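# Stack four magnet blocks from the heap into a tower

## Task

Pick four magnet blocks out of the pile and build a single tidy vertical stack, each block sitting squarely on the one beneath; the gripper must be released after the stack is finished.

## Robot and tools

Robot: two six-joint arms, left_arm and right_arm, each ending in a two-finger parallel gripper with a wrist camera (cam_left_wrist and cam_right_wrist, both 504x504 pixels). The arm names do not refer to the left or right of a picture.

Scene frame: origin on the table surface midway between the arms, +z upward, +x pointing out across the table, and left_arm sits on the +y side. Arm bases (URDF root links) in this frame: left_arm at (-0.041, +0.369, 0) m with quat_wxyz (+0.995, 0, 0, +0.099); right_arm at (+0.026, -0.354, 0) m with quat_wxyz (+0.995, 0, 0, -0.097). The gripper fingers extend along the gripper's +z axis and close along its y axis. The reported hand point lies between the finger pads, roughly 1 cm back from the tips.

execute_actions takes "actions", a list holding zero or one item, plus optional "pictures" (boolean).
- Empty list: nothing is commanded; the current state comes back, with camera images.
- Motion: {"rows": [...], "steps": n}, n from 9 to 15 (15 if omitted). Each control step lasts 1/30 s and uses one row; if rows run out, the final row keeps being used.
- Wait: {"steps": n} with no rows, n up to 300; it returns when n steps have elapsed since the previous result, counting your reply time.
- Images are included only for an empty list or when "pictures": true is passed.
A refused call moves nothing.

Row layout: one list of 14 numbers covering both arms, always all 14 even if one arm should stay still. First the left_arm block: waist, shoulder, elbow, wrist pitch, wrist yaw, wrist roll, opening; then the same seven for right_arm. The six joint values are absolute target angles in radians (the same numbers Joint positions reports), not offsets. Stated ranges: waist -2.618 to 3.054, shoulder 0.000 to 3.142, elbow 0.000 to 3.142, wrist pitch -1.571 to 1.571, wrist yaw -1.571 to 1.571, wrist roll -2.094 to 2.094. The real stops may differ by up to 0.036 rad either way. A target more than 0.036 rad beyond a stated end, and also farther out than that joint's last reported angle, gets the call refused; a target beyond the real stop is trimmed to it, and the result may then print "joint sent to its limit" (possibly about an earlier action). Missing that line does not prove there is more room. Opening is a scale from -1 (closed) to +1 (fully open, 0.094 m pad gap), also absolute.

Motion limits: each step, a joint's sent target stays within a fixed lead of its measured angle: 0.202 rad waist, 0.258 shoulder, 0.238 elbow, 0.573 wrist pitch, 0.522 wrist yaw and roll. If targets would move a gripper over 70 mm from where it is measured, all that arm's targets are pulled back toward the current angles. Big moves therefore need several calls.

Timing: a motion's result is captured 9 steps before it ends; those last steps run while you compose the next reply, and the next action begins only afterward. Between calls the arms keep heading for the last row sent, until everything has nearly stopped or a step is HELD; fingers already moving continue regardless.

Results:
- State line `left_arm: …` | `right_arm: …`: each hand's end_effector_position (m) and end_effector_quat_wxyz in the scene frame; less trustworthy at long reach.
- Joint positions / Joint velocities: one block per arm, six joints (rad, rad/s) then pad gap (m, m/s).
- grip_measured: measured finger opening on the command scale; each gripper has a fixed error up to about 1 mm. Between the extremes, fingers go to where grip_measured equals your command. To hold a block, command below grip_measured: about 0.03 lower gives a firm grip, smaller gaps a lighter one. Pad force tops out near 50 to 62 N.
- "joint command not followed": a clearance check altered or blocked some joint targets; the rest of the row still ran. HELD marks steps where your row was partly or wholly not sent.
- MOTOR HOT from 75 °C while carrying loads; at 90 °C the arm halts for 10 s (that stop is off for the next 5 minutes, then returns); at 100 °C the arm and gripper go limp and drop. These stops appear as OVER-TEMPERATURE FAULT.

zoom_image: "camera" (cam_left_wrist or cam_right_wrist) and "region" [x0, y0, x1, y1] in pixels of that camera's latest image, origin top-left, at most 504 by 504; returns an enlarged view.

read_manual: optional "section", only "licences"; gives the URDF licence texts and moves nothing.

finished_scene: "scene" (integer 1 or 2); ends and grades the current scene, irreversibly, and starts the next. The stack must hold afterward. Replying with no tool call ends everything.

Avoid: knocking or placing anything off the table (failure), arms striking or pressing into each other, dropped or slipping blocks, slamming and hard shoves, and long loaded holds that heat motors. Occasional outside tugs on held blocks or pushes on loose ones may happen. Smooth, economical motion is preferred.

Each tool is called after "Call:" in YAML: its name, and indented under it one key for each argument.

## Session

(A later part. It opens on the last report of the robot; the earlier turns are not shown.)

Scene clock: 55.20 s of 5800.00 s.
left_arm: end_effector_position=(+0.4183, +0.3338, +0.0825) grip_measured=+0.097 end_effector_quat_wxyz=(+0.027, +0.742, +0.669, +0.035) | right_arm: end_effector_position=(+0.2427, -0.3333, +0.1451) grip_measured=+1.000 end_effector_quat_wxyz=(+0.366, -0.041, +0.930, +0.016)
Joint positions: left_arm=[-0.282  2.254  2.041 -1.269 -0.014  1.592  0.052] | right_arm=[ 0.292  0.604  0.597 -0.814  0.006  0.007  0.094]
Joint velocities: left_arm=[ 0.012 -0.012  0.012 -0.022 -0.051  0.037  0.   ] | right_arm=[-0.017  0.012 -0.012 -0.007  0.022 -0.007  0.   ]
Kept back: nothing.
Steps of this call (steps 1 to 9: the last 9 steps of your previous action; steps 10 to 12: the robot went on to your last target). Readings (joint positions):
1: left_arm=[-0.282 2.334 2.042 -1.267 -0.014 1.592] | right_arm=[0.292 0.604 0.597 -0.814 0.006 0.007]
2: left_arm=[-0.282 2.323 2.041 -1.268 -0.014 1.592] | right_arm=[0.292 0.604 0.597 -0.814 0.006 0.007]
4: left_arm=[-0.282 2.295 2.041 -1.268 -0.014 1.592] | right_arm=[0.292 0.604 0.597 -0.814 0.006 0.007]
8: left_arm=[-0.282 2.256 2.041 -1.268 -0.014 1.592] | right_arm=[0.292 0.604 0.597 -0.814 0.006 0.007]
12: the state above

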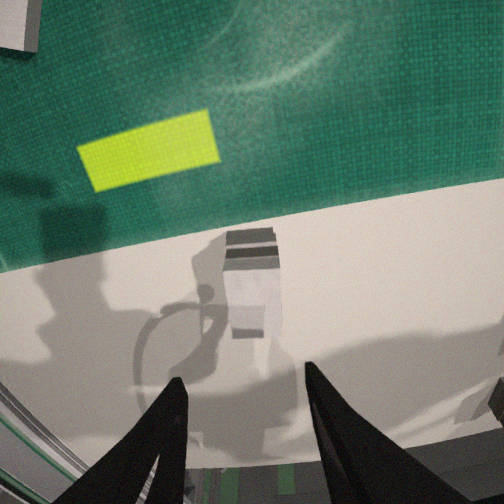

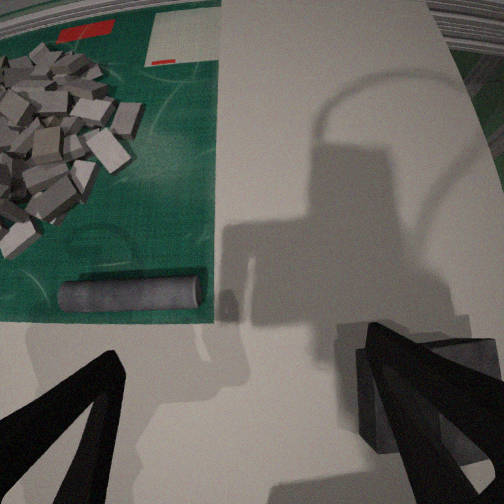

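Call:
execute_actions:
  actions:
    - {"rows":[[-0.31,2.26,2.04,-1.29,0,0,0.35,0.3,0.6,0.6,-0.8,0,0,1]]}

Call:
execute_actions:
  actions:
    - {"steps":26}

Call:
execute_actions:
  actions:
    - {"rows":[[-0.31,2.28,2.02,-1.26,0,0,0.35,0.3,0.6,0.6,-0.8,0,0,1],[-0.31,2.29,2.01,-1.25,0,0,0.35,0.3,0.6,0.6,-0.8,0,0,1],[-0.31,2.3,2,-1.24,0,0,0.35,0.3,0.6,0.6,-0.8,0,0,1],[-0.31,2.31,1.99,-1.225,0,0,0.35,0.3,0.6,0.6,-0.8,0,0,1],[-0.31,2.32,1.98,-1.21,0,0,0.35,0.3,0.6,0.6,-0.8,0,0,1],[-0.31,2.33,1.97,-1.195,0,0,0.35,0.3,0.6,0.6,-0.8,0,0,1],[-0.31,2.34,1.96,-1.18,0,0,0.35,0.3,0.6,0.6,-0.8,0,0,1],[-0.31,2.345,1.95,-1.165,0,0,0.35,0.3,0.6,0.6,-0.8,0,0,1],[-0.31,2.35,1.94,-1.15,0,0,0.35,0.3,0.6,0.6,-0.8,0,0,1],[-0.31,2.355,1.93,-1.14,0,0,0.35,0.3,0.6,0.6,-0.8,0,0,1]]}

Call:
execute_actions:
  actions:
    - {"steps":16}
  pictures: true

Scene clock: 56.10 s of 5800.00 s.
left_arm: end_effector_position=(+0.4170, +0.3244, +0.0824) grip_measured=+0.347 end_effector_quat_wxyz=(+0.036, +0.529, +0.848, +0.025) | right_arm: end_effector_position=(+0.2427, -0.3333, +0.1451) grip_measured=+1.000 end_effector_quat_wxyz=(+0.366, -0.041, +0.930, +0.016)
Joint positions: left_arm=[-0.302  2.254  2.041 -1.271 -0.014  1.013  0.063] | right_arm=[ 0.292  0.604  0.597 -0.814  0.006  0.007  0.094]
Joint velocities: left_arm=[-0.115 -0.007 -0.017 -0.022 -0.066 -2.835  0.001] | right_arm=[-0.017 -0.007 -0.002  0.022 -0.081  0.037  0.   ]
Steps of this call (steps 1 to 21: the robot went on to your last target; steps 22 to 27: the first 6 steps of this action). Readings (joint positions):
22: left_arm=[-0.283 2.254 2.041 -1.270 -0.014 1.511] | right_arm=[0.292 0.604 0.597 -0.814 0.006 0.007]
23: left_arm=[-0.286 2.254 2.041 -1.271 -0.014 1.411] | right_arm=[0.292 0.604 0.597 -0.814 0.006 0.007]
25: left_arm=[-0.294 2.254 2.041 -1.271 -0.014 1.211] | right_arm=[0.292 0.604 0.597 -0.814 0.006 0.007]
27: the state above

Scene clock: 56.97 s of 5800.00 s.
left_arm: end_effector_position=(+0.4159, +0.3214, +0.0824) grip_measured=+0.348 end_effector_quat_wxyz=(+0.042, +0.060, +0.997, +0.004) | right_arm: end_effector_position=(+0.2427, -0.3333, +0.1451) grip_measured=+1.000 end_effector_quat_wxyz=(+0.366, -0.041, +0.930, +0.016)
Joint positions: left_arm=[-0.308  2.254  2.041 -1.274 -0.011  0.012  0.063] | right_arm=[ 0.292  0.604  0.597 -0.814  0.006  0.007  0.094]
Joint velocities: left_arm=[ 0.017 -0.007 -0.017 -0.081 -0.081 -0.022 -0.   ] | right_arm=[ 0.012 -0.027  0.002 -0.007 -0.081 -0.037  0.   ]
Kept back: nothing.
Steps of this call (steps 1 to 9: the last 9 steps of your previous action; steps 10 to 26: the robot went on to your last target). Readings (joint positions):
1: left_arm=[-0.305 2.254 2.041 -1.271 -0.014 0.913] | right_arm=[0.292 0.604 0.597 -0.814 0.006 0.007]
2: left_arm=[-0.307 2.254 2.041 -1.271 -0.013 0.813] | right_arm=[0.292 0.604 0.597 -0.814 0.006 0.007]
4: left_arm=[-0.308 2.254 2.041 -1.271 -0.013 0.615] | right_arm=[0.292 0.604 0.597 -0.814 0.006 0.007]
8: left_arm=[-0.308 2.254 2.041 -1.271 -0.013 0.268] | right_arm=[0.292 0.604 0.597 -0.814 0.006 0.007]
26: the state above

Scene clock: 57.17 s of 5800.00 s.
left_arm: end_effector_position=(+0.4152, +0.3215, +0.0631) grip_measured=+0.348 end_effector_quat_wxyz=(+0.029, +0.059, +0.998, +0.004) | right_arm: end_effector_position=(+0.2427, -0.3333, +0.1451) grip_measured=+1.000 end_effector_quat_wxyz=(+0.366, -0.041, +0.930, +0.016)
Joint positions: left_arm=[-0.308  2.283  2.014 -1.245 -0.011  0.008  0.063] | right_arm=[ 0.292  0.604  0.597 -0.814  0.006  0.007  0.094]
Joint velocities: left_arm=[-0.002  0.281 -0.295  0.271 -0.022  0.037 -0.   ] | right_arm=[-0.007  0.002  0.012  0.007  0.037  0.11   0.   ]
Steps of this call (steps 1 to 6: the first 6 steps of this action). Readings (joint positions):
1: left_arm=[-0.308 2.256 2.041 -1.274 -0.011 0.010] | right_arm=[0.292 0.604 0.597 -0.814 0.006 0.007]
2: left_arm=[-0.308 2.258 2.041 -1.273 -0.011 0.010] | right_arm=[0.292 0.604 0.597 -0.814 0.006 0.007]
4: left_arm=[-0.308 2.266 2.031 -1.262 -0.011 0.009] | right_arm=[0.292 0.604 0.597 -0.814 0.006 0.007]
6: the state above

Scene clock: 57.70 s of 5800.00 s.
left_arm: end_effector_position=(+0.4086, +0.3221, +0.0099) grip_measured=+0.348 end_effector_quat_wxyz=(-0.006, +0.058, +0.998, +0.005) | right_arm: end_effector_position=(+0.2427, -0.3333, +0.1451) grip_measured=+1.000 end_effector_quat_wxyz=(+0.366, -0.041, +0.930, +0.016)
Joint positions: left_arm=[-0.307  2.36   1.936 -1.159 -0.01   0.006  0.063] | right_arm=[ 0.292  0.604  0.597 -0.814  0.006  0.007  0.094]
Joint velocities: left_arm=[ 0.007 -0.012 -0.002  0.007  0.037 -0.007  0.   ] | right_arm=[-0.022 -0.017  0.017 -0.007 -0.022  0.037  0.   ]
Kept back: nothing.
Steps of this call (steps 1 to 9: the last 9 steps of your previous action; steps 10 to 16: the robot went on to your last target). Readings (joint positions):
1: left_arm=[-0.308 2.294 2.003 -1.234 -0.011 0.008] | right_arm=[0.292 0.604 0.597 -0.814 0.006 0.007]
2: left_arm=[-0.308 2.307 1.991 -1.223 -0.011 0.008] | right_arm=[0.292 0.604 0.597 -0.814 0.006 0.007]
4: left_arm=[-0.308 2.332 1.965 -1.200 -0.011 0.007] | right_arm=[0.292 0.604 0.597 -0.814 0.006 0.007]
8: left_arm=[-0.308 2.364 1.936 -1.180 -0.010 0.007] | right_arm=[0.292 0.604 0.597 -0.814 0.006 0.007]
16: the state above

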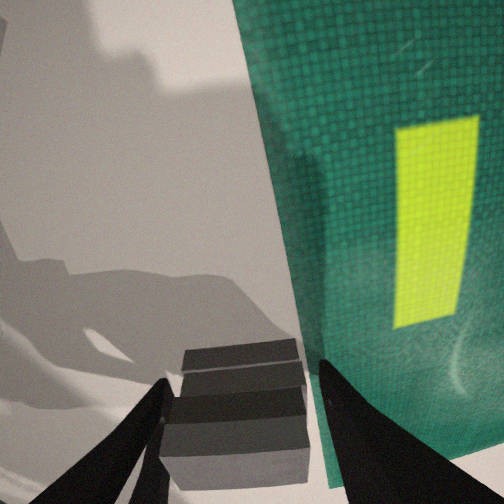

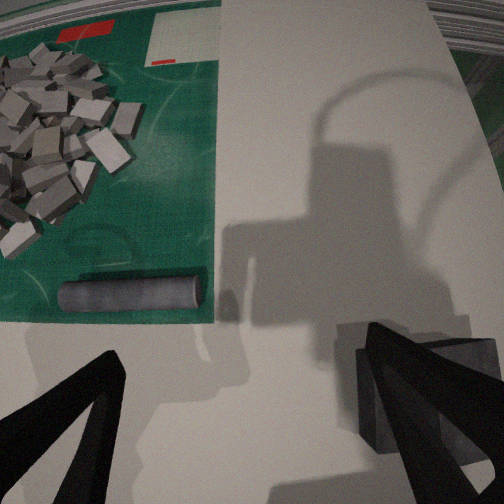

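Call:
execute_actions:
  actions:
    - {"rows":[[-0.31,2.34,1.94,-1.15,0,0,0.2,0.3,0.6,0.6,-0.8,0,0,1],[-0.31,2.34,1.94,-1.15,0,0,0.1,0.3,0.6,0.6,-0.8,0,0,1],[-0.31,2.34,1.94,-1.15,0,0,0.03,0.3,0.6,0.6,-0.8,0,0,1],[-0.31,2.34,1.94,-1.15,0,0,0,0.3,0.6,0.6,-0.8,0,0,1],[-0.31,2.34,1.94,-1.15,0,0,-0.03,0.3,0.6,0.6,-0.8,0,0,1],[-0.31,2.35,1.94,-1.15,0,0,-0.06,0.3,0.6,0.6,-0.8,0,0,1],[-0.31,2.35,1.94,-1.15,0,0,-0.09,0.3,0.6,0.6,-0.8,0,0,1],[-0.31,2.35,1.94,-1.15,0,0,-0.12,0.3,0.6,0.6,-0.8,0,0,1],[-0.31,2.35,1.94,-1.15,0,0,-0.12,0.3,0.6,0.6,-0.8,0,0,1],[-0.31,2.35,1.94,-1.15,0,0,-0.12,0.3,0.6,0.6,-0.8,0,0,1],[-0.31,2.35,1.94,-1.15,0,0,-0.12,0.3,0.6,0.6,-0.8,0,0,1],[-0.31,2.35,1.94,-1.15,0,0,0.5,0.3,0.6,0.6,-0.8,0,0,1]]}

Call:
execute_actions:
  actions:
    - {"rows":[[-0.31,2.3,1.94,-1.2,0,0,0.5,0.3,0.6,0.6,-0.8,0,0,1],[-0.31,2.26,1.94,-1.2,0,0,0.5,0.3,0.6,0.6,-0.8,0,0,1],[-0.31,2.22,1.94,-1.2,0,0,0.5,0.3,0.6,0.6,-0.8,0,0,1],[-0.31,2.15,1.94,-1.2,0,0,0.5,0.3,0.6,0.6,-0.8,0,0,1]]}

Call:
execute_actions:
  actions:
    - {"steps":12}
  pictures: true

Scene clock: 58.60 s of 5800.00 s.
left_arm: end_effector_position=(+0.4091, +0.3217, +0.0099) grip_measured=-0.044 end_effector_quat_wxyz=(-0.005, +0.058, +0.998, +0.004) | right_arm: end_effector_position=(+0.2427, -0.3333, +0.1451) grip_measured=+1.000 end_effector_quat_wxyz=(+0.366, -0.041, +0.930, +0.016)
Joint positions: left_arm=[-0.307  2.36   1.936 -1.157 -0.008  0.006  0.045] | right_arm=[ 0.292  0.604  0.597 -0.814  0.006  0.007  0.094]
Joint velocities: left_arm=[-0.012  0.002  0.002  0.095  0.037  0.007 -0.027] | right_arm=[ 0.002 -0.017 -0.002 -0.007 -0.007  0.051  0.   ]
Steps of this call (steps 1 to 15: the robot went on to your last target; steps 16 to 21: nothing new was sent; steps 22 to 27: the first 6 steps of this action). Readings (joint positions):
22: left_arm=[-0.307 2.360 1.936 -1.157 -0.010 0.006] | right_arm=[0.292 0.604 0.597 -0.814 0.006 0.007]
23: left_arm=[-0.307 2.360 1.936 -1.157 -0.010 0.006] | right_arm=[0.292 0.604 0.597 -0.814 0.006 0.007]
25: left_arm=[-0.307 2.360 1.936 -1.157 -0.010 0.006] | right_arm=[0.292 0.604 0.597 -0.814 0.006 0.007]
27: the state above

Scene clock: 59.10 s of 5800.00 s.
left_arm: end_effector_position=(+0.4113, +0.3212, +0.0638) grip_measured=+0.497 end_effector_quat_wxyz=(+0.043, +0.058, +0.997, +0.001) | right_arm: end_effector_position=(+0.2427, -0.3333, +0.1451) grip_measured=+1.000 end_effector_quat_wxyz=(+0.366, -0.041, +0.930, +0.016)
Joint positions: left_arm=[-0.307  2.23   1.927 -1.181 -0.006  0.006  0.07 ] | right_arm=[ 0.292  0.604  0.597 -0.814  0.006  0.007  0.094]
Joint velocities: left_arm=[-0.012 -1.14   0.007 -0.037 -0.007 -0.051 -0.   ] | right_arm=[ 0.002  0.002  0.007 -0.007 -0.037  0.007  0.   ]
Steps of this call (steps 1 to 9: the last 9 steps of your previous action; steps 10 to 15: the first 6 steps of this action). Readings (joint positions):
10: left_arm=[-0.307 2.357 1.936 -1.159 -0.006 0.006] | right_arm=[0.292 0.604 0.597 -0.814 0.006 0.007]
11: left_arm=[-0.307 2.347 1.935 -1.165 -0.006 0.006] | right_arm=[0.292 0.604 0.597 -0.814 0.006 0.007]
13: left_arm=[-0.307 2.301 1.928 -1.174 -0.006 0.006] | right_arm=[0.292 0.604 0.597 -0.814 0.006 0.007]
15: the state above

Scene clock: 59.50 s of 5800.00 s.
left_arm: end_effector_position=(+0.4182, +0.3204, +0.1069) grip_measured=+0.497 end_effector_quat_wxyz=(+0.095, +0.057, +0.994, -0.002) | right_arm: end_effector_position=(+0.2427, -0.3333, +0.1451) grip_measured=+1.000 end_effector_quat_wxyz=(+0.366, -0.041, +0.930, +0.016)
Joint positions: left_arm=[-0.307  2.144  1.945 -1.183 -0.006  0.006  0.07 ] | right_arm=[ 0.292  0.604  0.597 -0.814  0.006  0.007  0.094]
Joint velocities: left_arm=[-0.007  0.085 -0.007 -0.095 -0.095 -0.022  0.   ] | right_arm=[ 0.002 -0.017 -0.002 -0.022  0.066  0.037  0.   ]
Kept back: nothing.
Steps of this call (steps 1 to 9: the last 9 steps of your previous action; steps 10 to 12: the robot went on to your last target). Readings (joint positions):
1: left_arm=[-0.307 2.193 1.927 -1.181 -0.006 0.006] | right_arm=[0.292 0.604 0.597 -0.814 0.006 0.007]
2: left_arm=[-0.307 2.162 1.930 -1.181 -0.006 0.006] | right_arm=[0.292 0.604 0.597 -0.814 0.006 0.007]
4: left_arm=[-0.307 2.125 1.941 -1.181 -0.006 0.006] | right_arm=[0.292 0.604 0.597 -0.814 0.006 0.007]
8: left_arm=[-0.307 2.124 1.945 -1.183 -0.006 0.006] | right_arm=[0.292 0.604 0.597 -0.814 0.006 0.007]
12: the state above

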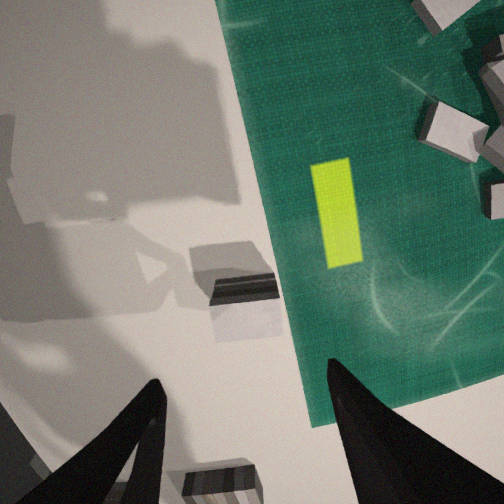

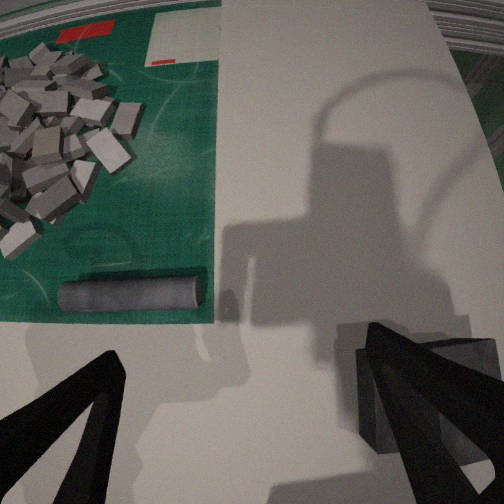

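Call:
finished_scene:
  scene: 1

The scene is finished: the task was done.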